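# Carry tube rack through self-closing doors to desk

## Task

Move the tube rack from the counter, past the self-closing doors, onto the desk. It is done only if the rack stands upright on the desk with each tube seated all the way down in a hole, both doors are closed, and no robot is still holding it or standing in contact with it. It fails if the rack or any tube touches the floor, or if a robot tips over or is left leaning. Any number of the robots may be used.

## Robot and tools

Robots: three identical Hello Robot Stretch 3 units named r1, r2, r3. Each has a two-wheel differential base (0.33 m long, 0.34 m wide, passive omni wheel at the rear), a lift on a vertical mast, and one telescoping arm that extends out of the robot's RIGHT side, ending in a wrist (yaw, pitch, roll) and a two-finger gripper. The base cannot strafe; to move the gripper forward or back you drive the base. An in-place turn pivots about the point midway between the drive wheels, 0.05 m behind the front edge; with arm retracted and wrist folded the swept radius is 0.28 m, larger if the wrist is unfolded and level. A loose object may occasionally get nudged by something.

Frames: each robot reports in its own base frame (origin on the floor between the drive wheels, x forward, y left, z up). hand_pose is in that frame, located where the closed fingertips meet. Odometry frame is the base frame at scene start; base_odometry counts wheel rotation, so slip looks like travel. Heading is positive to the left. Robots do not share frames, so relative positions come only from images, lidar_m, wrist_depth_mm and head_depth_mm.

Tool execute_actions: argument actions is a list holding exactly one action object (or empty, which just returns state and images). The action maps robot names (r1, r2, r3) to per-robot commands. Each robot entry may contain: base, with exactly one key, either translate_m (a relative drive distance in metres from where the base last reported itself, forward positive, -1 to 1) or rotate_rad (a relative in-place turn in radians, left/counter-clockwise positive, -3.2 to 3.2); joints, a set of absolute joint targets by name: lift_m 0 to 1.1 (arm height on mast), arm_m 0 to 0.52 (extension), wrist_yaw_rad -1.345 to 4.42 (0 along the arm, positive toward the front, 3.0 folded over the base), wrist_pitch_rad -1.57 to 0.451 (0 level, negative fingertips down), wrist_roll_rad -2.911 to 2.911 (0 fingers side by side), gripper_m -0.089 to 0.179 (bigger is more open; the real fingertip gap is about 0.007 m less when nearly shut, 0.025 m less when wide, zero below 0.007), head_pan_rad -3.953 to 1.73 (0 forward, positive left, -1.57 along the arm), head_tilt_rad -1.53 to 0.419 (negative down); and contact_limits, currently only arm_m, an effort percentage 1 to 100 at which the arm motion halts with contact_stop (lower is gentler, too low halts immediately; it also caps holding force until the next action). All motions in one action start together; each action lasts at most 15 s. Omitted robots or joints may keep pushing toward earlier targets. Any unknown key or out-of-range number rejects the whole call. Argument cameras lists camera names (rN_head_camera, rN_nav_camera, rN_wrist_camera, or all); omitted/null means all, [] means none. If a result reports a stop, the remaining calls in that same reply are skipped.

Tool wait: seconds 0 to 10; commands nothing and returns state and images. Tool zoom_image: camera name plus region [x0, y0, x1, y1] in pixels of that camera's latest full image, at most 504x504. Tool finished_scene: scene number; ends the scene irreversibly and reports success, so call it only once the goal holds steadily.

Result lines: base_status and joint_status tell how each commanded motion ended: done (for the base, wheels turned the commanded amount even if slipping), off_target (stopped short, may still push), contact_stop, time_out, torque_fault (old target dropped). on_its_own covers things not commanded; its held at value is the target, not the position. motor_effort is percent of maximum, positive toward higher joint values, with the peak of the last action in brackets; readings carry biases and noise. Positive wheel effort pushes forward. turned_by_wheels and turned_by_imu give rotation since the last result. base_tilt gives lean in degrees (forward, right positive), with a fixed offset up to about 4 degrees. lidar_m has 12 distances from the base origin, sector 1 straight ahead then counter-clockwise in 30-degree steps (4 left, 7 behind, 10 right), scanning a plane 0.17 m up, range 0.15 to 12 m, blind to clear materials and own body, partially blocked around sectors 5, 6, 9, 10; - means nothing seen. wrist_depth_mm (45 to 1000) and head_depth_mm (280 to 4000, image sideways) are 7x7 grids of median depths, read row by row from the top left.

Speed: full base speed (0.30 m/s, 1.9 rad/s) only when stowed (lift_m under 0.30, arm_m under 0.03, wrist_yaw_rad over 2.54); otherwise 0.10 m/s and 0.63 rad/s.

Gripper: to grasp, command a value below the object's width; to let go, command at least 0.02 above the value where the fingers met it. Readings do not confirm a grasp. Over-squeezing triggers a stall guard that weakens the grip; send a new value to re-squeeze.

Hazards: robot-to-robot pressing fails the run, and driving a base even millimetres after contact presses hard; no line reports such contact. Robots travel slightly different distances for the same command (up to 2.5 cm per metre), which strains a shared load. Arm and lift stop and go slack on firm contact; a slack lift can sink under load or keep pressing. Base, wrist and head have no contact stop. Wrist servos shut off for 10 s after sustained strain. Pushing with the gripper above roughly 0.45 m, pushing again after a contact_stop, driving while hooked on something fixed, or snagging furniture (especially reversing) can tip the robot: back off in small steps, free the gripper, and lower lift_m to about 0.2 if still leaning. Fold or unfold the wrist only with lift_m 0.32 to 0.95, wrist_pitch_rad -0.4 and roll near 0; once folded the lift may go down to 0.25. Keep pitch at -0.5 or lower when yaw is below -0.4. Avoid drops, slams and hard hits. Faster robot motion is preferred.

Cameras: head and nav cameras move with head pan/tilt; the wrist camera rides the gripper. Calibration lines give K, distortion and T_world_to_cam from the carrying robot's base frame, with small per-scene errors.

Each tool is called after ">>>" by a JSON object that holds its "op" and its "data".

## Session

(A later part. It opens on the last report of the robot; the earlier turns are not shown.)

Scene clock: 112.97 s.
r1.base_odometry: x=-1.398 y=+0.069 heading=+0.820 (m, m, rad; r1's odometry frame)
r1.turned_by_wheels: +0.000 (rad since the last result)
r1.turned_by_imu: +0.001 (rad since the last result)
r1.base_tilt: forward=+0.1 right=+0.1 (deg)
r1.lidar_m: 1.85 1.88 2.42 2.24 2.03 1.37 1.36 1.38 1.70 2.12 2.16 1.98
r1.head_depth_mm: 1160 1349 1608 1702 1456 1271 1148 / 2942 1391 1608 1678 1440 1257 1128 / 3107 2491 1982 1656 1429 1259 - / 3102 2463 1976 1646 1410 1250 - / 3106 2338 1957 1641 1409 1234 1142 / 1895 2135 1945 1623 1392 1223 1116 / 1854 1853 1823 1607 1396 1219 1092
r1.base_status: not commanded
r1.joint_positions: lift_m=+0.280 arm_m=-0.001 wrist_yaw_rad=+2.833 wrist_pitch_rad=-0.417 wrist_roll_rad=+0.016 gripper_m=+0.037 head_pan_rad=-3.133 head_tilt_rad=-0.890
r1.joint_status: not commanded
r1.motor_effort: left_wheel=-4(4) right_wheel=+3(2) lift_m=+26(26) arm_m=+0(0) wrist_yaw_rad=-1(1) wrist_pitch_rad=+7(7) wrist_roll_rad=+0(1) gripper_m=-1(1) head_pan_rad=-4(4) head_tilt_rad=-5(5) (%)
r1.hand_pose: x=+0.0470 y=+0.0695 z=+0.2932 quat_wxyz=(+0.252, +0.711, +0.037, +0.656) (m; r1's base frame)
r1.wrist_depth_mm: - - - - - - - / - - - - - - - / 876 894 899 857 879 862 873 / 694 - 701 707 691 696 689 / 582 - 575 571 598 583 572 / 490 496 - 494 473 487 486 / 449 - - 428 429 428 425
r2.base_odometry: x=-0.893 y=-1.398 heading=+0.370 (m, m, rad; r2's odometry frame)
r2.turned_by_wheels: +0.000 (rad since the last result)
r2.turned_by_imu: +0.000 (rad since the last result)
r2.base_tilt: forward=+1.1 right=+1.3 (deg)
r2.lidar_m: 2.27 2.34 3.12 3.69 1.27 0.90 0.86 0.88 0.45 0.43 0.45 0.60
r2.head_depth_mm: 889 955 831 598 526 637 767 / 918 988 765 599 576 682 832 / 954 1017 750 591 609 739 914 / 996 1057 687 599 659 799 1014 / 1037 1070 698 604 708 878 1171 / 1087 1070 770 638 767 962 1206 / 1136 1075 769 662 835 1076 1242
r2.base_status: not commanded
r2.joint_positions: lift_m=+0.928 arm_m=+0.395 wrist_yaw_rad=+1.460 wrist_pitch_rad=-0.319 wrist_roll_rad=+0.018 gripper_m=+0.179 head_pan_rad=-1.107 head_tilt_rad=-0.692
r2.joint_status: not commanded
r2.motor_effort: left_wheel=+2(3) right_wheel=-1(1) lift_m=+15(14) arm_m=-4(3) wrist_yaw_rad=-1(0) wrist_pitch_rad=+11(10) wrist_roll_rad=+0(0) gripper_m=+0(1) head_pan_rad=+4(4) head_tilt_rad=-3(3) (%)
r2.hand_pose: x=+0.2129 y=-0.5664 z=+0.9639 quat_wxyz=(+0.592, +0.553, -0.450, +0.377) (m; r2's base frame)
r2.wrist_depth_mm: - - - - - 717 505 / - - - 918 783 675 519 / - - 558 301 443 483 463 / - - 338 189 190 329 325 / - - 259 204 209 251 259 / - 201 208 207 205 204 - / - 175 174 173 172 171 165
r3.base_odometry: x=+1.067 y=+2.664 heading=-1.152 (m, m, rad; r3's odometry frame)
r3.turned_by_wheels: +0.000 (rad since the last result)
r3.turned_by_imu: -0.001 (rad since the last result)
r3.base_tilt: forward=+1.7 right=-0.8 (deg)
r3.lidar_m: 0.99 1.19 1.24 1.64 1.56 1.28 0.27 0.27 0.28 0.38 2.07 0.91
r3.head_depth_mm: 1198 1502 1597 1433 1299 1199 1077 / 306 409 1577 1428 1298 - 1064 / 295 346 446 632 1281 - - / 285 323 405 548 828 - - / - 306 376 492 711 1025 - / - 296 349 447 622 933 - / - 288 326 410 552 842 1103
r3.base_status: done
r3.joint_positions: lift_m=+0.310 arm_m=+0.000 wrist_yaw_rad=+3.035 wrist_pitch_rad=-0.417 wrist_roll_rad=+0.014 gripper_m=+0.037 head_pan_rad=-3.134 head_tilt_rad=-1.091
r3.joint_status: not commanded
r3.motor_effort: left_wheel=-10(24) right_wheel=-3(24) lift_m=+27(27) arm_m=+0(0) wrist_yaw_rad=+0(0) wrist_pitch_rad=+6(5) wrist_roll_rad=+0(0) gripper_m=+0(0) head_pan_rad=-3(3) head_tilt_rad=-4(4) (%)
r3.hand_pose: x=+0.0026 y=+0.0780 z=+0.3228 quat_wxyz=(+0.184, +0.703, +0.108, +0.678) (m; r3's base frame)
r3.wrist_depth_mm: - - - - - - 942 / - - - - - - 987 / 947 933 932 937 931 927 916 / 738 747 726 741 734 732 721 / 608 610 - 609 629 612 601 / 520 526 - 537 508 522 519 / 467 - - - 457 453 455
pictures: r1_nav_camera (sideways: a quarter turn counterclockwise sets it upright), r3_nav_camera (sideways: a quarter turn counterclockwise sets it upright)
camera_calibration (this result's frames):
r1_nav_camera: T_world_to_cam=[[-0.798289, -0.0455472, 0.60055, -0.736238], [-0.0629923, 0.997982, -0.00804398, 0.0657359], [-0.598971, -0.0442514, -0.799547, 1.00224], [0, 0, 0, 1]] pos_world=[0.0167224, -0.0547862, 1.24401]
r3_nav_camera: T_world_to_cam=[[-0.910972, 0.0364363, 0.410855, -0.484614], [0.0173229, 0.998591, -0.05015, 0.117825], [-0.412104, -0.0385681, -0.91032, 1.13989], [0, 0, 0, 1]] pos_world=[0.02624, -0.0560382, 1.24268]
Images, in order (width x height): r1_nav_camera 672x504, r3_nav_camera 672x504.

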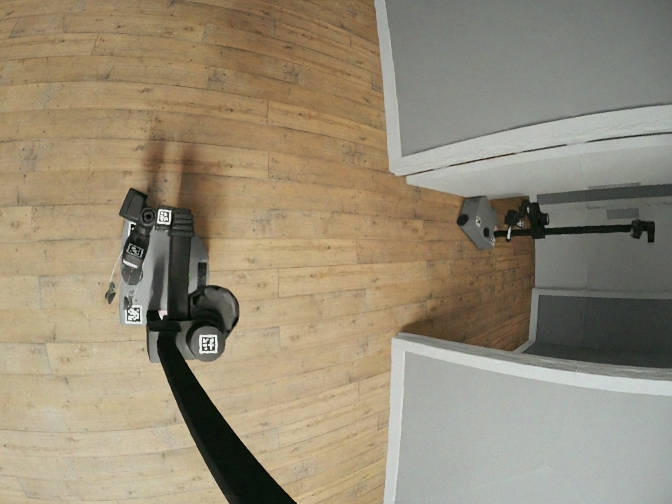

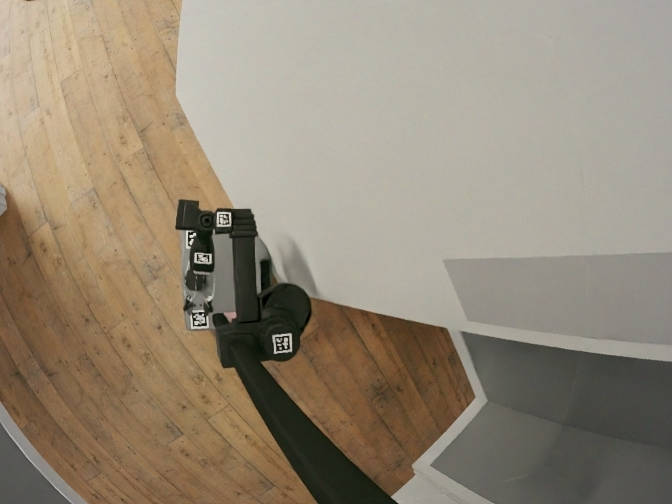

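>>> {"op": "execute_actions", "data": {"actions": [{"r3":{"base":{"rotate_rad":0.35}},"r1":{"base":{"rotate_rad":-0.2}},"r2":{"joints":{"arm_m":0.412},"base":{"translate_m":0.09}}}], "cameras": []}}

>>> {"op": "execute_actions", "data": {"actions": [{"r3":{"base":{"translate_m":-0.12}},"r1":{"base":{"translate_m":-0.75}},"r2":{"joints":{"gripper_m":0.12}}}], "cameras": ["r2_wrist_camera"]}}

>>> {"op": "execute_actions", "data": {"actions": [{"r1":{"base":{"rotate_rad":0.2},"joints":{"head_tilt_rad":-1.1}}}], "cameras": ["r1_nav_camera","r2_head_camera"]}}

Scene clock: 124.60 s.
r1.base_odometry: x=-1.398 y=+0.069 heading=+0.621 (m, m, rad; r1's odometry frame)
r1.turned_by_wheels: -0.200 (rad since the last result)
r1.turned_by_imu: -0.197 (rad since the last result)
r1.base_tilt: forward=+0.2 right=+0.1 (deg)
r1.lidar_m: 1.85 1.85 2.11 2.25 2.65 1.52 1.36 1.38 1.48 2.12 2.12 2.18
r1.head_depth_mm: 1292 1519 1855 1702 1450 1266 1146 / 1260 1472 1776 1679 1448 1257 1128 / 1216 1416 1718 1671 1431 1251 - / 2849 1480 1751 1648 1419 1250 - / 3038 2402 1953 1641 1414 1243 1148 / 3023 2392 1940 1619 1396 1224 1118 / 2997 2291 1907 1604 1384 1219 1093
r1.base_status: done
r1.joint_positions: lift_m=+0.280 arm_m=-0.001 wrist_yaw_rad=+2.833 wrist_pitch_rad=-0.417 wrist_roll_rad=+0.016 gripper_m=+0.037 head_pan_rad=-3.134 head_tilt_rad=-0.890
r1.joint_status: not commanded
r1.motor_effort: left_wheel=+3(10) right_wheel=-2(5) lift_m=+26(26) arm_m=+0(1) wrist_yaw_rad=+0(0) wrist_pitch_rad=+7(7) wrist_roll_rad=-1(1) gripper_m=+0(0) head_pan_rad=-3(4) head_tilt_rad=-5(4) (%)
r1.hand_pose: x=+0.0470 y=+0.0695 z=+0.2932 quat_wxyz=(+0.252, +0.711, +0.037, +0.656) (m; r1's base frame)
r1.wrist_depth_mm: - - - - - - - / - - - - - - - / 891 884 883 879 855 881 869 / 718 - 703 701 706 699 674 / 583 - 565 565 607 569 570 / 496 487 - 496 470 486 481 / 455 - - 422 425 425 418
r2.base_odometry: x=-0.809 y=-1.365 heading=+0.370 (m, m, rad; r2's odometry frame)
r2.turned_by_wheels: +0.000 (rad since the last result)
r2.turned_by_imu: +0.000 (rad since the last result)
r2.base_tilt: forward=+1.0 right=+1.3 (deg)
r2.lidar_m: 2.19 2.25 3.01 3.68 1.40 0.99 0.95 0.64 0.45 0.43 0.44 0.59
r2.head_depth_mm: 882 957 796 600 521 631 761 / 916 984 737 601 542 676 826 / 950 1012 665 600 610 729 909 / 991 1048 711 599 655 794 1004 / 1036 1065 769 600 704 870 1167 / 1087 1072 770 641 759 954 1221 / 1130 1066 766 662 830 1065 1236
r2.base_status: done
r2.joint_positions: lift_m=+0.928 arm_m=+0.412 wrist_yaw_rad=+1.460 wrist_pitch_rad=-0.319 wrist_roll_rad=+0.018 gripper_m=+0.179 head_pan_rad=-1.107 head_tilt_rad=-0.692
r2.joint_status: all done
r2.motor_effort: left_wheel=+3(6) right_wheel=-1(3) lift_m=+15(15) arm_m=+3(3) wrist_yaw_rad=+0(0) wrist_pitch_rad=+10(11) wrist_roll_rad=+0(0) gripper_m=+0(1) head_pan_rad=+4(4) head_tilt_rad=-3(3) (%)
r2.hand_pose: x=+0.2129 y=-0.5828 z=+0.9639 quat_wxyz=(+0.592, +0.553, -0.450, +0.377) (m; r2's base frame)
r2.wrist_depth_mm: - - - - - 686 488 / - - - 937 884 662 491 / - - 498 451 193 477 458 / - - 341 194 183 326 326 / - 288 258 147 144 252 258 / - 200 201 159 114 189 - / 182 175 169 106 107 165 165
r3.base_odometry: x=+1.067 y=+2.664 heading=-0.802 (m, m, rad; r3's odometry frame)
r3.turned_by_wheels: +0.350 (rad since the last result)
r3.turned_by_imu: +0.345 (rad since the last result)
r3.base_tilt: forward=+1.7 right=-0.7 (deg)
r3.lidar_m: 1.19 1.20 1.47 1.62 1.58 0.31 0.28 0.28 0.34 0.65 2.10 0.92
r3.head_depth_mm: - 316 403 587 1300 1197 1080 / - 311 394 545 858 - 1070 / - 307 388 527 753 - - / - 305 379 512 778 - - / - 304 371 498 751 1156 - / - 299 363 483 718 1163 - / - 296 355 470 692 1162 1103
r3.base_status: done
r3.joint_positions: lift_m=+0.310 arm_m=+0.000 wrist_yaw_rad=+3.035 wrist_pitch_rad=-0.417 wrist_roll_rad=+0.014 gripper_m=+0.037 head_pan_rad=-3.134 head_tilt_rad=-1.091
r3.joint_status: not commanded
r3.motor_effort: left_wheel=-16(25) right_wheel=+2(10) lift_m=+27(27) arm_m=+0(0) wrist_yaw_rad=+0(1) wrist_pitch_rad=+6(5) wrist_roll_rad=+0(0) gripper_m=+0(0) head_pan_rad=-4(3) head_tilt_rad=-4(3) (%)
r3.hand_pose: x=+0.0026 y=+0.0780 z=+0.3228 quat_wxyz=(+0.184, +0.703, +0.108, +0.678) (m; r3's base frame)
r3.wrist_depth_mm: - - - - - - - / - - - - - - - / 938 929 942 921 918 922 929 / 743 753 748 723 735 736 735 / 611 612 - 610 625 613 602 / 522 524 - 537 509 519 519 / 468 - - - 452 451 450
pictures: none
No camera images: the call's "cameras" was empty. Leave "cameras" out to get every camera's image.

Scene clock: 128.90 s.
r1.base_odometry: x=-2.008 y=-0.367 heading=+0.621 (m, m, rad; r1's odometry frame)
r1.turned_by_wheels: +0.000 (rad since the last result)
r1.turned_by_imu: +0.002 (rad since the last result)
r1.base_tilt: forward=+0.1 right=+0.1 (deg)
r1.lidar_m: 2.57 2.57 2.35 1.97 1.22 0.68 0.61 1.46 0.91 1.12 2.33 2.65
r1.head_depth_mm: 564 667 817 1042 1375 1273 1145 / 548 644 780 992 1340 1258 1125 / 523 612 743 929 1259 1260 - / 2405 674 790 938 1217 1249 - / 2592 2450 1943 1647 1408 1237 1138 / 2544 2382 1934 1619 1393 1228 1119 / 2544 2370 1918 1602 1378 1211 1091
r1.base_status: done
r1.joint_positions: lift_m=+0.280 arm_m=-0.001 wrist_yaw_rad=+2.833 wrist_pitch_rad=-0.417 wrist_roll_rad=+0.016 gripper_m=+0.037 head_pan_rad=-3.134 head_tilt_rad=-0.890
r1.joint_status: not commanded
r1.motor_effort: left_wheel=+4(8) right_wheel=-2(7) lift_m=+26(26) arm_m=+0(1) wrist_yaw_rad=+0(0) wrist_pitch_rad=+7(7) wrist_roll_rad=-1(1) gripper_m=-1(0) head_pan_rad=-4(3) head_tilt_rad=-5(5) (%)
r1.hand_pose: x=+0.0470 y=+0.0695 z=+0.2932 quat_wxyz=(+0.252, +0.711, +0.037, +0.656) (m; r1's base frame)
r1.wrist_depth_mm: - - - - - - - / - - - - - - - / 899 912 894 890 858 866 861 / 703 - 692 698 703 690 690 / 580 - 562 580 597 572 573 / 486 491 - 492 474 491 474 / 457 - - 424 422 425 419
r2.base_odometry: x=-0.809 y=-1.365 heading=+0.370 (m, m, rad; r2's odometry frame)
r2.turned_by_wheels: +0.000 (rad since the last result)
r2.turned_by_imu: +0.000 (rad since the last result)
r2.base_tilt: forward=+1.1 right=+1.3 (deg)
r2.lidar_m: 2.19 2.25 2.99 3.68 1.40 0.99 0.95 0.64 0.45 0.43 0.44 0.59
r2.head_depth_mm: 886 954 834 599 521 632 759 / 913 983 710 598 542 673 826 / 952 1011 660 600 610 728 908 / 992 1058 701 599 655 792 1008 / 1032 1067 768 599 704 865 1163 / 1082 1073 771 641 762 957 1219 / 1136 1070 771 662 828 1063 1248
r2.base_status: not commanded
r2.joint_positions: lift_m=+0.928 arm_m=+0.412 wrist_yaw_rad=+1.460 wrist_pitch_rad=-0.319 wrist_roll_rad=+0.018 gripper_m=+0.120 head_pan_rad=-1.107 head_tilt_rad=-0.692
r2.joint_status: all done
r2.motor_effort: left_wheel=+2(2) right_wheel=-1(1) lift_m=+15(15) arm_m=+3(3) wrist_yaw_rad=-1(1) wrist_pitch_rad=+10(10) wrist_roll_rad=+0(0) gripper_m=-6(98) head_pan_rad=+4(4) head_tilt_rad=-3(3) (%)
r2.hand_pose: x=+0.2129 y=-0.5828 z=+0.9639 quat_wxyz=(+0.592, +0.553, -0.450, +0.377) (m; r2's base frame)
r2.wrist_depth_mm: - - - - - 685 478 / - - - 927 906 654 491 / - - 500 456 415 476 452 / - - 339 190 301 330 325 / - 276 246 145 144 262 249 / - 218 136 110 109 189 203 / 189 174 117 111 109 170 170
r3.base_odometry: x=+0.983 y=+2.750 heading=-0.802 (m, m, rad; r3's odometry frame)
r3.turned_by_wheels: +0.000 (rad since the last result)
r3.turned_by_imu: +0.000 (rad since the last result)
r3.base_tilt: forward=+1.7 right=-0.8 (deg)
r3.lidar_m: 1.31 1.32 1.61 1.60 1.38 0.33 0.27 0.27 0.30 0.48 1.48 1.01
r3.head_depth_mm: 296 350 465 1427 1295 1205 1078 / 290 335 433 608 1283 - 1068 / - 322 407 562 804 - - / - 309 389 522 785 - - / - 303 370 490 724 1061 - / - 297 352 460 662 1043 - / - 291 337 433 608 1017 1098
r3.base_status: done
r3.joint_positions: lift_m=+0.310 arm_m=+0.000 wrist_yaw_rad=+3.035 wrist_pitch_rad=-0.417 wrist_roll_rad=+0.014 gripper_m=+0.037 head_pan_rad=-3.134 head_tilt_rad=-1.091
r3.joint_status: not commanded
r3.motor_effort: left_wheel=-9(20) right_wheel=-2(22) lift_m=+27(27) arm_m=+0(0) wrist_yaw_rad=+1(0) wrist_pitch_rad=+5(5) wrist_roll_rad=+0(0) gripper_m=+0(0) head_pan_rad=-4(4) head_tilt_rad=-3(3) (%)
r3.hand_pose: x=+0.0026 y=+0.0780 z=+0.3228 quat_wxyz=(+0.184, +0.703, +0.108, +0.678) (m; r3's base frame)
r3.wrist_depth_mm: - - - - - - - / - - - - - - - / 931 938 941 930 922 918 918 / 749 747 736 728 733 726 732 / 611 615 - 608 628 603 612 / 528 523 - 531 501 520 514 / 469 - - - 452 450 452
pictures: r2_wrist_camera
camera_calibration (this result's frames):
r2_wrist_camera: T_world_to_cam=[[-0.0868747, -0.995989, -0.0214337, -0.536806], [-0.484665, 0.0610523, -0.872567, 1.00605], [0.870375, -0.0654159, -0.488024, 0.407999], [0, 0, 0, 1]] pos_world=[0.0858516, -0.569385, 1.06546]
Images, in order (width x height): r2_wrist_camera 644x364.

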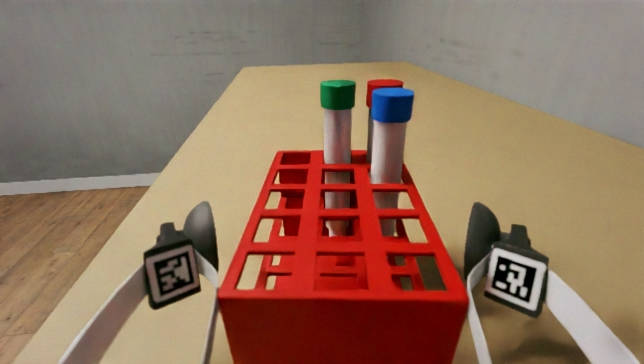

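Scene clock: 130.07 s.
r1.base_odometry: x=-2.008 y=-0.367 heading=+0.821 (m, m, rad; r1's odometry frame)
r1.turned_by_wheels: +0.200 (rad since the last result)
r1.turned_by_imu: +0.199 (rad since the last result)
r1.base_tilt: forward=+0.1 right=+0.1 (deg)
r1.lidar_m: 2.56 2.61 2.35 1.97 0.91 0.61 0.62 1.06 0.91 1.71 2.37 2.74
r1.head_depth_mm: 546 679 862 1188 1323 1249 1100 / 640 697 835 1170 1314 1225 1088 / 2144 1862 1534 1214 1318 - 1066 / 2131 1823 1614 1439 1318 - - / 2085 1804 1592 1426 1288 - 1045 / 2077 1788 1583 1415 1284 1198 1041 / 2049 1724 1572 1402 1274 1164 1070
r1.base_status: done
r1.joint_positions: lift_m=+0.280 arm_m=-0.001 wrist_yaw_rad=+2.833 wrist_pitch_rad=-0.417 wrist_roll_rad=+0.016 gripper_m=+0.037 head_pan_rad=-3.134 head_tilt_rad=-1.086
r1.joint_status: all done
r1.motor_effort: left_wheel=-4(12) right_wheel=+3(6) lift_m=+26(26) arm_m=+0(1) wrist_yaw_rad=+0(0) wrist_pitch_rad=+7(7) wrist_roll_rad=-1(1) gripper_m=-1(1) head_pan_rad=-3(4) head_tilt_rad=-7(25) (%)
r1.hand_pose: x=+0.0470 y=+0.0695 z=+0.2932 quat_wxyz=(+0.252, +0.711, +0.037, +0.656) (m; r1's base frame)
r1.wrist_depth_mm: - - - - - - - / - - - - - - - / 901 908 887 877 905 875 846 / 729 - 713 688 708 695 700 / 577 - 572 582 597 574 560 / 508 493 - 491 476 485 488 / 450 - - 422 424 424 416
r2.base_odometry: x=-0.809 y=-1.365 heading=+0.370 (m, m, rad; r2's odometry frame)
r2.turned_by_wheels: +0.000 (rad since the last result)
r2.turned_by_imu: +0.000 (rad since the last result)
r2.base_tilt: forward=+1.1 right=+1.4 (deg)
r2.lidar_m: 2.19 2.24 2.98 3.68 1.40 0.99 0.95 0.64 0.45 0.43 0.44 0.59
r2.head_depth_mm: 884 958 836 598 520 630 762 / 915 981 710 598 541 674 826 / 952 1012 660 598 609 729 910 / 990 1051 701 600 653 792 1000 / 1033 1069 771 601 703 864 1170 / 1077 1069 767 638 760 958 1205 / 1136 1066 770 661 828 1062 1241
r2.base_status: not commanded
r2.joint_positions: lift_m=+0.928 arm_m=+0.412 wrist_yaw_rad=+1.460 wrist_pitch_rad=-0.319 wrist_roll_rad=+0.018 gripper_m=+0.120 head_pan_rad=-1.107 head_tilt_rad=-0.692
r2.joint_status: not commanded
r2.motor_effort: left_wheel=+2(3) right_wheel=-1(1) lift_m=+15(15) arm_m=+2(2) wrist_yaw_rad=+0(0) wrist_pitch_rad=+10(10) wrist_roll_rad=+0(0) gripper_m=-6(5) head_pan_rad=+5(4) head_tilt_rad=-4(3) (%)
r2.hand_pose: x=+0.2129 y=-0.5828 z=+0.9639 quat_wxyz=(+0.592, +0.553, -0.450, +0.377) (m; r2's base frame)
r2.wrist_depth_mm: - - - - - 699 482 / - - - 926 890 645 487 / - - 503 457 408 469 458 / - - 338 190 296 331 324 / - 273 245 144 145 265 248 / - 218 136 111 109 189 203 / 190 175 117 111 109 171 169
r3.base_odometry: x=+0.983 y=+2.750 heading=-0.802 (m, m, rad; r3's odometry frame)
r3.turned_by_wheels: +0.000 (rad since the last result)
r3.turned_by_imu: +0.000 (rad since the last result)
r3.base_tilt: forward=+1.6 right=-0.8 (deg)
r3.lidar_m: 1.31 1.32 1.60 1.60 1.38 0.33 0.27 0.27 0.30 0.48 1.47 1.01
r3.head_depth_mm: 295 350 466 1424 1289 1198 1080 / 291 334 433 608 1280 - 1068 / - 323 407 562 801 - - / - 309 389 523 783 - - / - 302 370 490 725 1056 - / - 297 352 460 661 1049 - / - 291 337 433 607 1020 1106
r3.base_status: not commanded
r3.joint_positions: lift_m=+0.310 arm_m=+0.000 wrist_yaw_rad=+3.035 wrist_pitch_rad=-0.417 wrist_roll_rad=+0.014 gripper_m=+0.037 head_pan_rad=-3.134 head_tilt_rad=-1.091
r3.joint_status: not commanded
r3.motor_effort: left_wheel=-9(9) right_wheel=-2(2) lift_m=+27(27) arm_m=+0(0) wrist_yaw_rad=+0(0) wrist_pitch_rad=+6(6) wrist_roll_rad=+0(0) gripper_m=+0(0) head_pan_rad=-3(3) head_tilt_rad=-4(3) (%)
r3.hand_pose: x=+0.0026 y=+0.0780 z=+0.3228 quat_wxyz=(+0.184, +0.703, +0.108, +0.678) (m; r3's base frame)
r3.wrist_depth_mm: - - - - - - - / - - - - - - - / 935 932 937 929 916 926 890 / 740 737 726 744 738 744 734 / 605 610 - 608 626 605 607 / 524 524 - 538 505 517 518 / 467 - - - 454 454 452
pictures: r1_nav_camera (sideways: a quarter turn counterclockwise sets it upright), r2_head_camera (sideways: a quarter turn clockwise sets it upright)
camera_calibration (this result's frames):
r1_nav_camera: T_world_to_cam=[[-0.900192, -0.0462458, 0.43303, -0.517391], [-0.0602216, 0.998012, -0.0186066, 0.079467], [-0.431308, -0.0428273, -0.901188, 1.13332], [0, 0, 0, 1]] pos_world=[0.0278455, -0.0546989, 1.24686]
r2_head_camera: T_world_to_cam=[[-0.255672, 0.569329, -0.781343, 1.03918], [0.910567, 0.413349, 0.00323203, -0.00978719], [0.324807, -0.710639, -0.624094, 0.764163], [0, 0, 0, 1]] pos_world=[0.0263953, -0.0445466, 1.2889]
Images, in order (width x height): r1_nav_camera 672x504, r2_head_camera 896x504.

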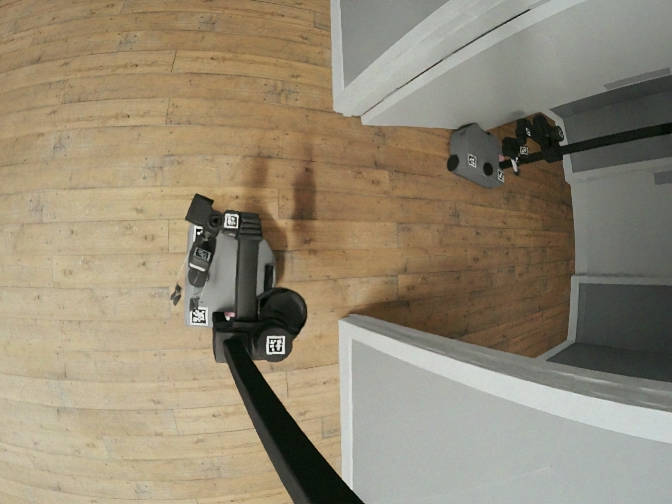

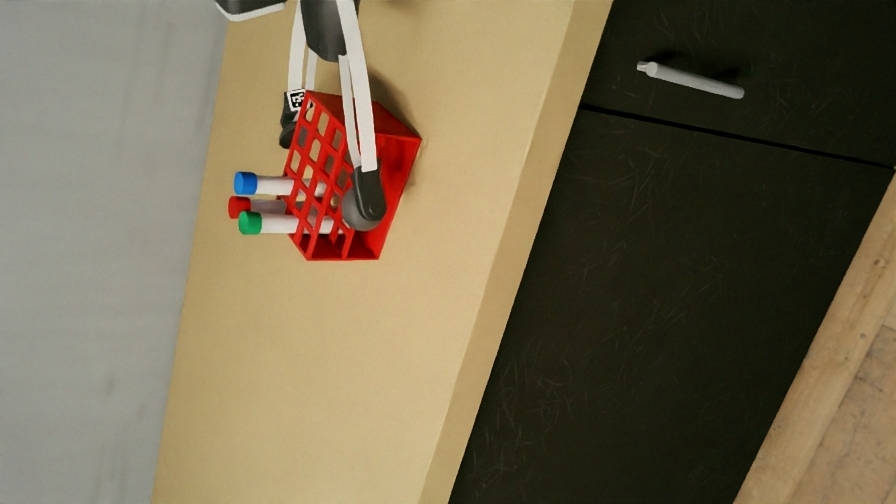

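>>> {"op": "execute_actions", "data": {"actions": [{"r3":{"base":{"translate_m":-0.08}},"r1":{"base":{"translate_m":-0.65}},"r2":{"joints":{"gripper_m":0.03}}}], "cameras": ["r1_nav_camera","r2_wrist_camera"]}}

Scene clock: 140.47 s.
r1.base_odometry: x=-2.451 y=-0.843 heading=+0.821 (m, m, rad; r1's odometry frame)
r1.turned_by_wheels: +0.000 (rad since the last result)
r1.turned_by_imu: +0.030 (rad since the last result)
r1.base_tilt: forward=+0.2 right=+0.2 (deg)
r1.lidar_m: 3.19 3.25 2.06 0.17 0.19 1.04 2.30 0.97 0.77 0.69 2.40 3.15
r1.head_depth_mm: 1893 1795 1641 1460 1315 - 423 / 2090 1850 1623 1445 1314 1224 577 / 2080 1824 1597 1444 1318 - 1045 / 2095 1816 1601 1428 1316 - - / 2070 1796 1578 1418 1280 - - / 2065 1771 1576 1414 1279 1192 1049 / 2027 1763 1553 1402 1268 1168 1064
r1.base_status: done
r1.joint_positions: lift_m=+0.280 arm_m=-0.001 wrist_yaw_rad=+2.832 wrist_pitch_rad=-0.417 wrist_roll_rad=+0.016 gripper_m=+0.037 head_pan_rad=-3.138 head_tilt_rad=-1.094
r1.joint_status: not commanded
r1.motor_effort: left_wheel=+0(69) right_wheel=+0(61) lift_m=+37(38) arm_m=+0(1) wrist_yaw_rad=+0(4) wrist_pitch_rad=+7(8) wrist_roll_rad=-1(1) gripper_m=+0(0) head_pan_rad=-2(4) head_tilt_rad=-3(7) (%)
r1.hand_pose: x=+0.0472 y=+0.0695 z=+0.2930 quat_wxyz=(+0.252, +0.711, +0.036, +0.656) (m; r1's base frame)
r1.wrist_depth_mm: - 185 201 - - - - / - 202 216 - - - - / 705 223 234 834 887 868 886 / 719 - 261 661 700 685 687 / 596 - 284 576 601 578 575 / 492 491 - 486 479 491 481 / 456 - - 427 427 423 424
r2.base_odometry: x=-0.809 y=-1.365 heading=+0.370 (m, m, rad; r2's odometry frame)
r2.turned_by_wheels: +0.000 (rad since the last result)
r2.turned_by_imu: +0.000 (rad since the last result)
r2.base_tilt: forward=+1.1 right=+1.3 (deg)
r2.lidar_m: 2.19 2.25 2.99 3.70 1.40 0.99 0.95 0.64 0.45 0.43 0.44 0.59
r2.head_depth_mm: 880 957 832 599 522 631 761 / 920 982 712 601 540 676 827 / 954 1009 658 597 610 731 906 / 991 1048 701 600 654 793 1003 / 1033 1061 767 600 704 865 1172 / 1086 1065 767 640 761 952 1208 / 1135 1077 766 662 825 1065 1243
r2.base_status: not commanded
r2.joint_positions: lift_m=+0.928 arm_m=+0.412 wrist_yaw_rad=+1.460 wrist_pitch_rad=-0.319 wrist_roll_rad=+0.018 gripper_m=+0.046 head_pan_rad=-1.107 head_tilt_rad=-0.692
r2.joint_status: gripper_m off_target (ended at +0.046, target +0.030)
r2.on_its_own: gripper_m is held at +0.045, not at your +0.030, by its stall guard, which is still easing
r2.motor_effort: left_wheel=+3(3) right_wheel=-1(1) lift_m=+15(15) arm_m=+2(2) wrist_yaw_rad=+0(0) wrist_pitch_rad=+10(10) wrist_roll_rad=+0(0) gripper_m=-25(100) head_pan_rad=+4(4) head_tilt_rad=-3(4) (%)
r2.hand_pose: x=+0.2129 y=-0.5828 z=+0.9639 quat_wxyz=(+0.592, +0.553, -0.450, +0.377) (m; r2's base frame)
r2.wrist_depth_mm: - - - - - 700 479 / - - - 907 926 674 493 / - - 500 450 410 475 454 / - - 342 190 296 329 327 / - 274 241 145 144 264 251 / - 218 159 111 109 - 203 / 188 176 118 111 109 170 170
r3.base_odometry: x=+0.928 y=+2.808 heading=-0.802 (m, m, rad; r3's odometry frame)
r3.turned_by_wheels: +0.000 (rad since the last result)
r3.turned_by_imu: +0.001 (rad since the last result)
r3.base_tilt: forward=+1.7 right=-0.9 (deg)
r3.lidar_m: 1.39 1.40 1.68 1.50 1.25 0.36 0.27 0.27 0.28 0.41 4.05 0.98
r3.head_depth_mm: 307 400 1125 1382 1300 1198 1080 / 298 357 466 1375 1307 - 1067 / 291 335 430 596 861 - - / - 318 400 537 808 - - / - 304 373 490 713 1032 - / - 296 349 452 635 970 - / - 288 329 417 570 903 1099
r3.base_status: done
r3.joint_positions: lift_m=+0.310 arm_m=+0.000 wrist_yaw_rad=+3.035 wrist_pitch_rad=-0.417 wrist_roll_rad=+0.014 gripper_m=+0.037 head_pan_rad=-3.134 head_tilt_rad=-1.091
r3.joint_status: not commanded
r3.motor_effort: left_wheel=-13(19) right_wheel=-5(19) lift_m=+27(27) arm_m=+0(0) wrist_yaw_rad=+1(0) wrist_pitch_rad=+5(5) wrist_roll_rad=+0(0) gripper_m=+0(0) head_pan_rad=-3(4) head_tilt_rad=-3(3) (%)
r3.hand_pose: x=+0.0026 y=+0.0780 z=+0.3228 quat_wxyz=(+0.184, +0.703, +0.108, +0.678) (m; r3's base frame)
r3.wrist_depth_mm: - - - - - - - / - - - - - - - / 928 956 917 922 928 921 930 / 744 737 730 739 732 734 732 / 611 614 - 614 631 604 607 / 522 521 - 541 502 515 516 / 467 - - - 452 450 452
pictures: r1_nav_camera (sideways: a quarter turn counterclockwise sets it upright), r2_wrist_camera
camera_calibration (this result's frames):
r1_nav_camera: T_world_to_cam=[[-0.90349, -0.0422023, 0.426527, -0.508901], [-0.0555912, 0.998273, -0.0189829, 0.0799283], [-0.424989, -0.040862, -0.904276, 1.1373], [0, 0, 0, 1]] pos_world=[0.0279951, -0.0547949, 1.24701]
r2_wrist_camera: T_world_to_cam=[[-0.0868744, -0.995989, -0.0214337, -0.536806], [-0.484665, 0.0610522, -0.872567, 1.00605], [0.870375, -0.0654155, -0.488024, 0.407999], [0, 0, 0, 1]] pos_world=[0.0858516, -0.569385, 1.06546]
Images, in order (width x height): r1_nav_camera 672x504, r2_wrist_camera 644x364.

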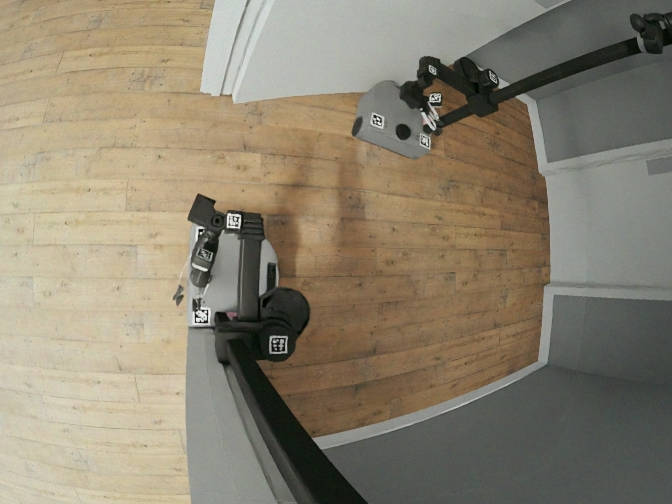

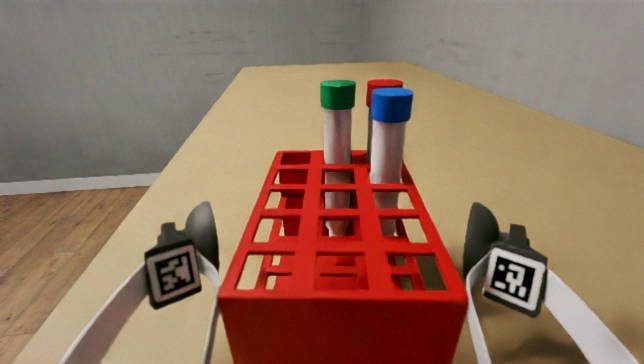

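>>> {"op": "execute_actions", "data": {"actions": [{"r1":{"base":{"translate_m":0.4}},"r2":{"joints":{"gripper_m":0.15}}}], "cameras": []}}

>>> {"op": "execute_actions", "data": {"actions": [{"r1":{"base":{"rotate_rad":-0.35}},"r2":{"base":{"translate_m":-0.03}}}], "cameras": []}}

>>> {"op": "execute_actions", "data": {"actions": [{"r1":{"base":{"translate_m":0.2}},"r2":{"joints":{"gripper_m":0.045}}}], "cameras": ["r2_wrist_camera"]}}

>>> {"op": "execute_actions", "data": {"actions": [{"r1":{"base":{"rotate_rad":0.36}}}], "cameras": ["r1_nav_camera","r2_head_camera"]}}

Scene clock: 148.93 s.
r1.base_odometry: x=-2.179 y=-0.550 heading=+0.821 (m, m, rad; r1's odometry frame)
r1.turned_by_wheels: +0.000 (rad since the last result)
r1.turned_by_imu: +0.002 (rad since the last result)
r1.base_tilt: forward=+0.2 right=+0.1 (deg)
r1.lidar_m: 2.79 2.86 2.49 1.80 0.53 0.40 2.55 1.17 0.79 1.13 2.38 2.95
r1.head_depth_mm: 1928 486 527 696 1113 - 1103 / 2161 1835 1569 726 1096 1221 1097 / 2118 1817 1614 1435 1162 - 1068 / 2092 1820 1590 1436 1312 - - / 2063 1785 1580 1417 1292 - - / 2053 1784 1568 1415 1279 1199 1050 / 2042 1770 1551 1394 1261 1167 1061
r1.base_status: done
r1.joint_positions: lift_m=+0.280 arm_m=-0.001 wrist_yaw_rad=+2.832 wrist_pitch_rad=-0.417 wrist_roll_rad=+0.016 gripper_m=+0.037 head_pan_rad=-3.138 head_tilt_rad=-1.094
r1.joint_status: not commanded
r1.motor_effort: left_wheel=+0(63) right_wheel=+1(16) lift_m=+37(37) arm_m=+0(1) wrist_yaw_rad=+1(1) wrist_pitch_rad=+7(7) wrist_roll_rad=-1(1) gripper_m=-1(0) head_pan_rad=-1(1) head_tilt_rad=-3(3) (%)
r1.hand_pose: x=+0.0472 y=+0.0695 z=+0.2930 quat_wxyz=(+0.252, +0.711, +0.036, +0.656) (m; r1's base frame)
r1.wrist_depth_mm: - - - - - - - / - - - - - - - / 602 894 897 871 885 887 855 / 604 - 697 690 718 676 688 / 563 - 582 571 594 570 577 / 490 485 - 483 478 482 482 / 459 - - 425 429 414 424
r2.base_odometry: x=-0.809 y=-1.365 heading=+0.370 (m, m, rad; r2's odometry frame)
r2.turned_by_wheels: +0.000 (rad since the last result)
r2.turned_by_imu: +0.000 (rad since the last result)
r2.base_tilt: forward=+1.1 right=+1.3 (deg)
r2.lidar_m: 2.19 2.25 3.00 3.68 1.40 0.99 0.95 0.64 0.45 0.43 0.44 0.59
r2.head_depth_mm: 884 958 814 600 521 631 759 / 913 982 738 600 541 675 825 / 951 1009 659 599 613 730 907 / 994 1053 699 599 654 794 1008 / 1028 1064 768 600 701 869 1172 / 1076 1065 768 640 760 954 1223 / 1131 1071 768 661 826 1061 1242
r2.base_status: not commanded
r2.joint_positions: lift_m=+0.928 arm_m=+0.412 wrist_yaw_rad=+1.460 wrist_pitch_rad=-0.319 wrist_roll_rad=+0.018 gripper_m=+0.150 head_pan_rad=-1.107 head_tilt_rad=-0.692
r2.joint_status: all done
r2.motor_effort: left_wheel=+3(3) right_wheel=-1(1) lift_m=+15(14) arm_m=+3(2) wrist_yaw_rad=+0(1) wrist_pitch_rad=+10(11) wrist_roll_rad=+0(0) gripper_m=+0(94) head_pan_rad=+5(4) head_tilt_rad=-3(3) (%)
r2.hand_pose: x=+0.2129 y=-0.5828 z=+0.9639 quat_wxyz=(+0.592, +0.553, -0.450, +0.377) (m; r2's base frame)
r2.wrist_depth_mm: - - - - - 687 482 / - - - 925 908 659 488 / - - 500 454 408 466 458 / - - 343 192 296 329 323 / - 286 249 145 145 263 250 / - - 194 110 109 196 205 / - 176 116 111 110 170 169
r3.base_odometry: x=+0.928 y=+2.808 heading=-0.802 (m, m, rad; r3's odometry frame)
r3.turned_by_wheels: +0.000 (rad since the last result)
r3.turned_by_imu: +0.001 (rad since the last result)
r3.base_tilt: forward=+1.7 right=-0.7 (deg)
r3.lidar_m: 1.39 1.40 1.69 1.50 1.24 0.36 0.27 0.27 0.28 0.41 1.31 1.08
r3.head_depth_mm: 307 400 1125 1389 1301 1210 1082 / 298 357 466 1355 1300 - 1073 / 291 335 430 593 861 - - / - 318 400 537 802 - - / - 304 374 490 716 1037 - / - 296 350 450 634 968 - / - 288 329 417 571 901 1107
r3.base_status: not commanded
r3.joint_positions: lift_m=+0.310 arm_m=+0.000 wrist_yaw_rad=+3.035 wrist_pitch_rad=-0.417 wrist_roll_rad=+0.014 gripper_m=+0.037 head_pan_rad=-3.134 head_tilt_rad=-1.091
r3.joint_status: not commanded
r3.motor_effort: left_wheel=-13(13) right_wheel=-5(6) lift_m=+27(27) arm_m=+0(0) wrist_yaw_rad=+1(1) wrist_pitch_rad=+6(6) wrist_roll_rad=+0(0) gripper_m=+0(0) head_pan_rad=-3(4) head_tilt_rad=-3(3) (%)
r3.hand_pose: x=+0.0026 y=+0.0780 z=+0.3228 quat_wxyz=(+0.184, +0.703, +0.108, +0.678) (m; r3's base frame)
r3.wrist_depth_mm: - - - - - - - / - - - - - - - / 951 928 921 922 924 922 911 / 733 751 737 739 734 730 744 / 616 615 - 604 635 605 604 / 525 522 - 534 502 521 516 / 466 - - - 455 453 451
pictures: none
No camera images: the call's "cameras" was empty. Leave "cameras" out to get every camera's image.

Scene clock: 150.50 s.
r1.base_odometry: x=-2.179 y=-0.550 heading=+0.471 (m, m, rad; r1's odometry frame)
r1.turned_by_wheels: -0.350 (rad since the last result)
r1.turned_by_imu: -0.347 (rad since the last result)
r1.base_tilt: forward=+0.2 right=+0.2 (deg)
r1.lidar_m: 2.83 2.79 2.51 1.99 0.98 0.45 0.40 2.70 0.87 0.79 2.33 2.51
r1.head_depth_mm: 412 520 705 1083 1324 - 1101 / 376 480 648 955 1298 1224 1094 / 386 457 574 837 1270 - 1067 / 491 541 672 868 1190 - - / 2078 1796 1594 1420 1281 - - / 2058 1782 1574 1405 1274 1196 1046 / 2013 1768 1551 1397 1260 1165 1063
r1.base_status: done
r1.joint_positions: lift_m=+0.280 arm_m=-0.001 wrist_yaw_rad=+2.832 wrist_pitch_rad=-0.417 wrist_roll_rad=+0.016 gripper_m=+0.037 head_pan_rad=-3.138 head_tilt_rad=-1.094
r1.joint_status: not commanded
r1.motor_effort: left_wheel=+3(10) right_wheel=-2(5) lift_m=+37(37) arm_m=+0(1) wrist_yaw_rad=+1(1) wrist_pitch_rad=+7(7) wrist_roll_rad=-1(1) gripper_m=+0(1) head_pan_rad=-1(2) head_tilt_rad=-3(3) (%)
r1.hand_pose: x=+0.0472 y=+0.0695 z=+0.2930 quat_wxyz=(+0.252, +0.711, +0.036, +0.656) (m; r1's base frame)
r1.wrist_depth_mm: - - - - - - - / - - - - - - - / 894 878 907 898 890 886 857 / 689 - 705 711 704 706 672 / 574 - 579 569 592 583 567 / 490 486 - 485 483 487 483 / 448 - - 420 422 422 415
r2.base_odometry: x=-0.837 y=-1.376 heading=+0.370 (m, m, rad; r2's odometry frame)
r2.turned_by_wheels: +0.000 (rad since the last result)
r2.turned_by_imu: +0.000 (rad since the last result)
r2.base_tilt: forward=+1.1 right=+1.4 (deg)
r2.lidar_m: 2.22 2.28 3.03 3.69 1.35 0.96 0.92 0.64 0.45 0.43 0.45 0.59
r2.head_depth_mm: 885 959 816 600 523 632 761 / 914 986 766 601 543 668 828 / 955 1011 667 599 611 731 912 / 989 1056 676 600 656 792 1008 / 1037 1063 769 602 707 871 1173 / 1085 1066 766 637 762 960 1216 / 1131 1072 765 663 827 1070 1233
r2.base_status: done
r2.joint_positions: lift_m=+0.928 arm_m=+0.412 wrist_yaw_rad=+1.460 wrist_pitch_rad=-0.319 wrist_roll_rad=+0.018 gripper_m=+0.150 head_pan_rad=-1.107 head_tilt_rad=-0.692
r2.joint_status: not commanded
r2.motor_effort: left_wheel=+3(4) right_wheel=-1(5) lift_m=+15(15) arm_m=+2(1) wrist_yaw_rad=-1(0) wrist_pitch_rad=+10(10) wrist_roll_rad=+0(0) gripper_m=+0(1) head_pan_rad=+4(5) head_tilt_rad=-4(2) (%)
r2.hand_pose: x=+0.2129 y=-0.5828 z=+0.9639 quat_wxyz=(+0.592, +0.553, -0.450, +0.377) (m; r2's base frame)
r2.wrist_depth_mm: - - - - - 695 479 / - - - 909 872 649 487 / - - 497 221 447 474 454 / - - 345 196 314 326 323 / - 289 241 138 189 263 250 / - - 194 140 143 196 205 / - 174 169 158 162 171 170
r3.base_odometry: x=+0.928 y=+2.808 heading=-0.802 (m, m, rad; r3's odometry frame)
r3.turned_by_wheels: +0.000 (rad since the last result)
r3.turned_by_imu: +0.000 (rad since the last result)
r3.base_tilt: forward=+1.7 right=-0.8 (deg)
r3.lidar_m: 1.39 1.40 1.69 1.50 1.24 0.36 0.27 0.27 0.28 0.41 1.30 1.08
r3.head_depth_mm: 307 400 1122 1391 1300 1199 1077 / 298 356 466 1362 1290 - 1067 / 291 334 430 594 862 - - / - 318 399 537 803 - - / - 304 373 490 715 1035 - / - 295 349 450 633 963 - / - 288 329 417 569 900 1099
r3.base_status: not commanded
r3.joint_positions: lift_m=+0.310 arm_m=+0.000 wrist_yaw_rad=+3.035 wrist_pitch_rad=-0.417 wrist_roll_rad=+0.014 gripper_m=+0.037 head_pan_rad=-3.134 head_tilt_rad=-1.091
r3.joint_status: not commanded
r3.motor_effort: left_wheel=-13(13) right_wheel=-5(5) lift_m=+27(27) arm_m=+0(0) wrist_yaw_rad=+1(1) wrist_pitch_rad=+6(6) wrist_roll_rad=+0(0) gripper_m=+0(0) head_pan_rad=-4(4) head_tilt_rad=-3(3) (%)
r3.hand_pose: x=+0.0026 y=+0.0780 z=+0.3228 quat_wxyz=(+0.184, +0.703, +0.108, +0.678) (m; r3's base frame)
r3.wrist_depth_mm: - - - - - - - / - - - - - - - / 934 945 950 938 906 914 914 / 738 728 733 735 731 729 734 / 620 616 - 614 631 600 608 / 525 520 - 533 506 517 520 / 465 - - - 453 450 453
pictures: none
No camera images: the call's "cameras" was empty. Leave "cameras" out to get every camera's image.

Scene clock: 152.97 s.
r1.base_odometry: x=-2.000 y=-0.459 heading=+0.471 (m, m, rad; r1's odometry frame)
r1.turned_by_wheels: +0.000 (rad since the last result)
r1.turned_by_imu: +0.001 (rad since the last result)
r1.base_tilt: forward=+0.2 right=+0.1 (deg)
r1.lidar_m: 2.64 2.61 2.81 2.45 1.48 0.68 0.60 1.44 0.82 0.84 2.25 2.42
r1.head_depth_mm: 640 809 1098 1430 1321 - 1104 / 609 757 1004 1390 1303 1228 1098 / 574 704 918 1321 1317 - 1068 / 690 782 983 1270 1313 - - / 2080 1795 1587 1417 1286 - - / 2048 1774 1578 1400 1279 1195 1050 / 2031 1760 1567 1398 1268 1163 1066
r1.base_status: done
r1.joint_positions: lift_m=+0.280 arm_m=-0.001 wrist_yaw_rad=+2.832 wrist_pitch_rad=-0.417 wrist_roll_rad=+0.016 gripper_m=+0.037 head_pan_rad=-3.138 head_tilt_rad=-1.094
r1.joint_status: not commanded
r1.motor_effort: left_wheel=+4(13) right_wheel=-2(4) lift_m=+37(37) arm_m=+1(0) wrist_yaw_rad=+0(0) wrist_pitch_rad=+7(7) wrist_roll_rad=-1(1) gripper_m=+0(0) head_pan_rad=-1(1) head_tilt_rad=-2(3) (%)
r1.hand_pose: x=+0.0472 y=+0.0695 z=+0.2930 quat_wxyz=(+0.252, +0.711, +0.036, +0.656) (m; r1's base frame)
r1.wrist_depth_mm: - - - - - - - / - - - - - - - / 928 885 871 881 864 865 895 / 714 - 704 718 687 688 688 / 579 - 574 573 587 557 571 / 495 498 - 488 475 482 487 / 456 - - 424 421 426 426
r2.base_odometry: x=-0.837 y=-1.376 heading=+0.370 (m, m, rad; r2's odometry frame)
r2.turned_by_wheels: +0.000 (rad since the last result)
r2.turned_by_imu: +0.000 (rad since the last result)
r2.base_tilt: forward=+1.1 right=+1.3 (deg)
r2.lidar_m: 2.22 2.28 3.03 3.68 1.36 0.96 0.92 0.64 0.45 0.43 0.45 0.59
r2.head_depth_mm: 881 960 833 600 522 631 763 / 913 983 834 598 543 668 829 / 956 1007 666 600 611 730 920 / 993 1045 680 600 656 794 1014 / 1037 1067 765 601 705 866 1173 / 1079 1061 768 640 766 959 1223 / 1132 1063 767 662 833 1073 1233
r2.base_status: not commanded
r2.joint_positions: lift_m=+0.928 arm_m=+0.412 wrist_yaw_rad=+1.460 wrist_pitch_rad=-0.317 wrist_roll_rad=+0.018 gripper_m=+0.046 head_pan_rad=-1.107 head_tilt_rad=-0.692
r2.joint_status: all done
r2.motor_effort: left_wheel=+2(3) right_wheel=-1(1) lift_m=+15(15) arm_m=+2(3) wrist_yaw_rad=-1(0) wrist_pitch_rad=+9(10) wrist_roll_rad=+0(0) gripper_m=-15(100) head_pan_rad=+5(4) head_tilt_rad=-3(4) (%)
r2.hand_pose: x=+0.2131 y=-0.5828 z=+0.9643 quat_wxyz=(+0.591, +0.552, -0.451, +0.377) (m; r2's base frame)
r2.wrist_depth_mm: - - - - - 690 486 / - - - 923 904 667 498 / - - 516 492 446 480 455 / - - 340 186 295 331 326 / - 274 260 137 135 251 249 / - 212 152 145 145 203 203 / 186 175 175 162 162 172 170
r3.base_odometry: x=+0.928 y=+2.808 heading=-0.802 (m, m, rad; r3's odometry frame)
r3.turned_by_wheels: +0.000 (rad since the last result)
r3.turned_by_imu: +0.000 (rad since the last result)
r3.base_tilt: forward=+1.8 right=-0.8 (deg)
r3.lidar_m: 1.39 1.40 1.69 1.50 1.24 0.36 0.27 0.27 0.28 0.41 1.44 1.08
r3.head_depth_mm: 307 400 1122 1387 1289 1203 1080 / 298 356 465 1373 1296 - 1069 / 291 335 431 594 860 - - / - 318 400 537 806 - - / - 304 373 491 716 1033 - / - 295 350 451 634 967 - / - 288 329 417 570 903 1104
r3.base_status: not commanded
r3.joint_positions: lift_m=+0.310 arm_m=+0.000 wrist_yaw_rad=+3.035 wrist_pitch_rad=-0.417 wrist_roll_rad=+0.014 gripper_m=+0.037 head_pan_rad=-3.134 head_tilt_rad=-1.091
r3.joint_status: not commanded
r3.motor_effort: left_wheel=-13(13) right_wheel=-6(6) lift_m=+27(27) arm_m=+0(0) wrist_yaw_rad=+1(0) wrist_pitch_rad=+5(6) wrist_roll_rad=+0(0) gripper_m=+0(0) head_pan_rad=-4(3) head_tilt_rad=-4(3) (%)
r3.hand_pose: x=+0.0026 y=+0.0780 z=+0.3228 quat_wxyz=(+0.184, +0.703, +0.108, +0.678) (m; r3's base frame)
r3.wrist_depth_mm: - - - - - - - / - - - - - - - / 935 927 923 940 932 906 931 / 749 751 729 733 739 739 741 / 614 611 - 604 630 605 599 / 526 526 - 537 504 519 520 / 468 - - - 456 451 449
pictures: r2_wrist_camera
camera_calibration (this result's frames):
r2_wrist_camera: T_world_to_cam=[[-0.0868319, -0.995993, -0.0213822, -0.536864], [-0.482962, 0.0608582, -0.873524, 1.007], [0.871325, -0.0655229, -0.486311, 0.406131], [0, 0, 0, 1]] pos_world=[0.0858549, -0.569386, 1.06567]
Images, in order (width x height): r2_wrist_camera 644x364.

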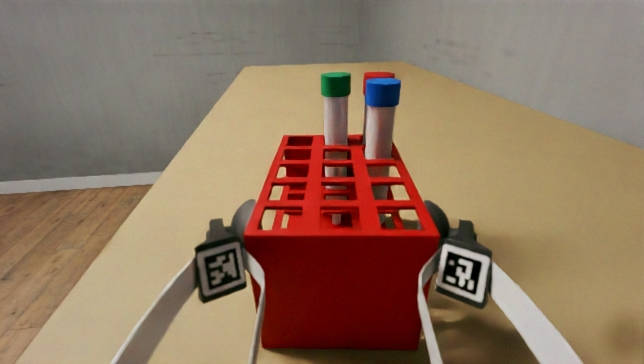

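Scene clock: 154.37 s.
r1.base_odometry: x=-2.000 y=-0.459 heading=+0.831 (m, m, rad; r1's odometry frame)
r1.turned_by_wheels: +0.360 (rad since the last result)
r1.turned_by_imu: +0.358 (rad since the last result)
r1.base_tilt: forward=+0.2 right=+0.2 (deg)
r1.lidar_m: 2.61 2.67 2.44 2.05 0.81 0.60 2.89 0.89 0.82 1.76 2.32 2.76
r1.head_depth_mm: 2073 719 777 1075 1332 - 1101 / 2134 1841 1577 1101 1315 1223 1096 / 2117 1829 1613 1434 1312 - 1064 / 2085 1816 1588 1421 1314 - - / 2078 1803 1576 1423 1291 - - / 2055 1773 1573 1408 1278 1193 1046 / 2036 1653 1560 1407 1269 1168 1066
r1.base_status: done
r1.joint_positions: lift_m=+0.280 arm_m=-0.001 wrist_yaw_rad=+2.832 wrist_pitch_rad=-0.417 wrist_roll_rad=+0.016 gripper_m=+0.037 head_pan_rad=-3.138 head_tilt_rad=-1.094
r1.joint_status: not commanded
r1.motor_effort: left_wheel=-3(9) right_wheel=+3(6) lift_m=+37(37) arm_m=+0(0) wrist_yaw_rad=+1(1) wrist_pitch_rad=+7(7) wrist_roll_rad=-1(1) gripper_m=-1(1) head_pan_rad=-1(1) head_tilt_rad=-3(3) (%)
r1.hand_pose: x=+0.0472 y=+0.0695 z=+0.2930 quat_wxyz=(+0.252, +0.711, +0.036, +0.656) (m; r1's base frame)
r1.wrist_depth_mm: - - - - - - - / - - - - - - - / 868 905 864 915 890 841 879 / 709 - 695 691 689 701 683 / 593 - 576 573 596 575 576 / 492 494 - 478 476 497 481 / 461 - - 423 424 428 424
r2.base_odometry: x=-0.837 y=-1.376 heading=+0.370 (m, m, rad; r2's odometry frame)
r2.turned_by_wheels: +0.000 (rad since the last result)
r2.turned_by_imu: +0.000 (rad since the last result)
r2.base_tilt: forward=+1.1 right=+1.3 (deg)
r2.lidar_m: 2.22 2.27 3.01 3.67 1.35 0.96 0.92 0.64 0.45 0.43 0.45 0.59
r2.head_depth_mm: 882 959 834 598 522 631 762 / 920 984 834 598 542 670 829 / 954 1011 668 599 611 731 917 / 989 1054 681 599 656 794 1012 / 1038 1065 768 600 704 868 1168 / 1086 1062 769 640 765 962 1214 / 1139 1067 769 663 832 1069 1240
r2.base_status: not commanded
r2.joint_positions: lift_m=+0.928 arm_m=+0.412 wrist_yaw_rad=+1.460 wrist_pitch_rad=-0.317 wrist_roll_rad=+0.018 gripper_m=+0.046 head_pan_rad=-1.107 head_tilt_rad=-0.692
r2.joint_status: not commanded
r2.motor_effort: left_wheel=+3(3) right_wheel=-1(1) lift_m=+15(15) arm_m=+2(3) wrist_yaw_rad=+0(0) wrist_pitch_rad=+10(9) wrist_roll_rad=+0(0) gripper_m=-16(15) head_pan_rad=+4(5) head_tilt_rad=-4(3) (%)
r2.hand_pose: x=+0.2131 y=-0.5828 z=+0.9643 quat_wxyz=(+0.591, +0.552, -0.451, +0.377) (m; r2's base frame)
r2.wrist_depth_mm: - - - - - 694 488 / - - - 799 905 673 496 / - - 504 245 449 479 457 / - - 345 186 297 334 330 / - 273 260 136 135 253 251 / - 212 154 145 145 204 203 / 186 175 174 162 163 172 171
r3.base_odometry: x=+0.928 y=+2.808 heading=-0.802 (m, m, rad; r3's odometry frame)
r3.turned_by_wheels: +0.000 (rad since the last result)
r3.turned_by_imu: +0.000 (rad since the last result)
r3.base_tilt: forward=+1.7 right=-0.8 (deg)
r3.lidar_m: 1.39 1.40 1.69 1.50 1.24 0.36 0.27 0.27 0.28 0.41 1.45 1.08
r3.head_depth_mm: 307 399 1130 1385 1295 1197 1077 / 298 356 466 1369 1293 - 1071 / 291 335 430 593 858 - - / - 318 399 536 805 - - / - 304 373 491 716 1033 - / - 296 349 451 633 961 - / - 288 329 418 571 900 1106
r3.base_status: not commanded
r3.joint_positions: lift_m=+0.310 arm_m=+0.000 wrist_yaw_rad=+3.035 wrist_pitch_rad=-0.417 wrist_roll_rad=+0.014 gripper_m=+0.037 head_pan_rad=-3.134 head_tilt_rad=-1.091
r3.joint_status: not commanded
r3.motor_effort: left_wheel=-14(13) right_wheel=-5(5) lift_m=+27(27) arm_m=+0(0) wrist_yaw_rad=+0(0) wrist_pitch_rad=+5(6) wrist_roll_rad=+0(0) gripper_m=+0(0) head_pan_rad=-4(4) head_tilt_rad=-2(4) (%)
r3.hand_pose: x=+0.0026 y=+0.0780 z=+0.3228 quat_wxyz=(+0.184, +0.703, +0.108, +0.678) (m; r3's base frame)
r3.wrist_depth_mm: - - - - - - - / - - - - - - - / 934 940 940 957 933 934 921 / 739 738 733 747 730 734 717 / 612 611 - 607 634 604 614 / 525 519 - 532 504 521 514 / 467 - - - 453 451 451
pictures: r1_nav_camera (sideways: a quarter turn counterclockwise sets it upright), r2_head_camera (sideways: a quarter turn clockwise sets it upright)
camera_calibration (this result's frames):
r1_nav_camera: T_world_to_cam=[[-0.903488, -0.0421973, 0.426532, -0.508907], [-0.0555859, 0.998273, -0.0189826, 0.0799279], [-0.424994, -0.0408597, -0.904273, 1.13729], [0, 0, 0, 1]] pos_world=[0.0279945, -0.0547951, 1.24701]
r2_head_camera: T_world_to_cam=[[-0.255672, 0.569329, -0.781343, 1.03918], [0.910567, 0.413349, 0.00323203, -0.00978719], [0.324807, -0.710639, -0.624094, 0.764163], [0, 0, 0, 1]] pos_world=[0.0263953, -0.0445466, 1.2889]
Images, in order (width x height): r1_nav_camera 672x504, r2_head_camera 896x504.

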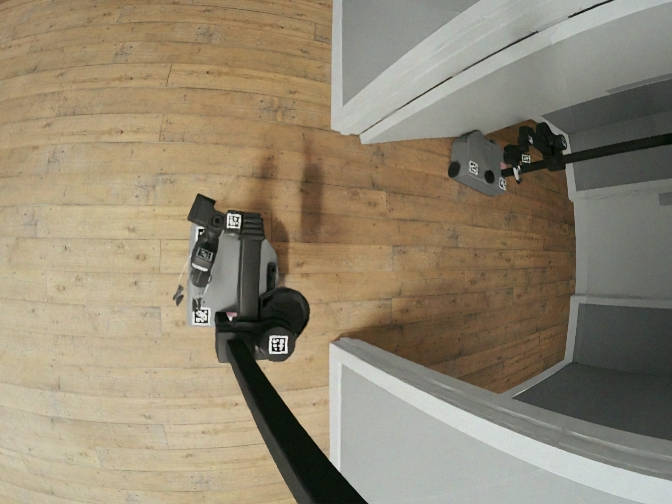

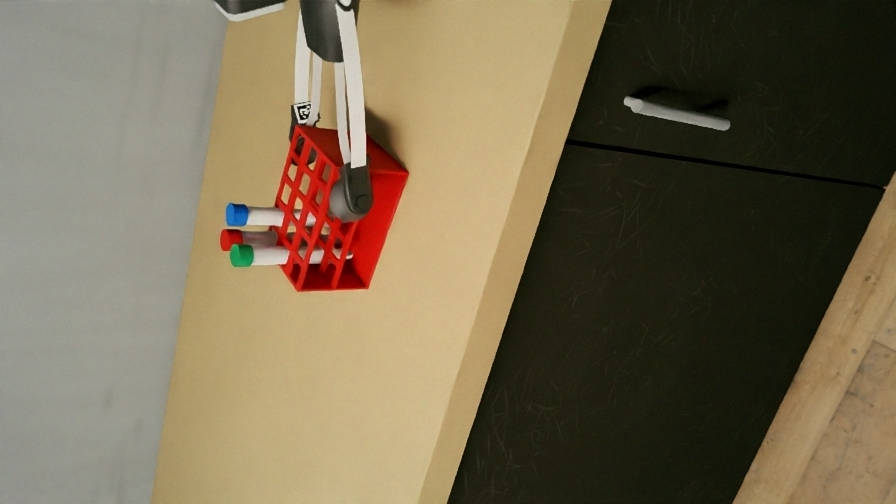

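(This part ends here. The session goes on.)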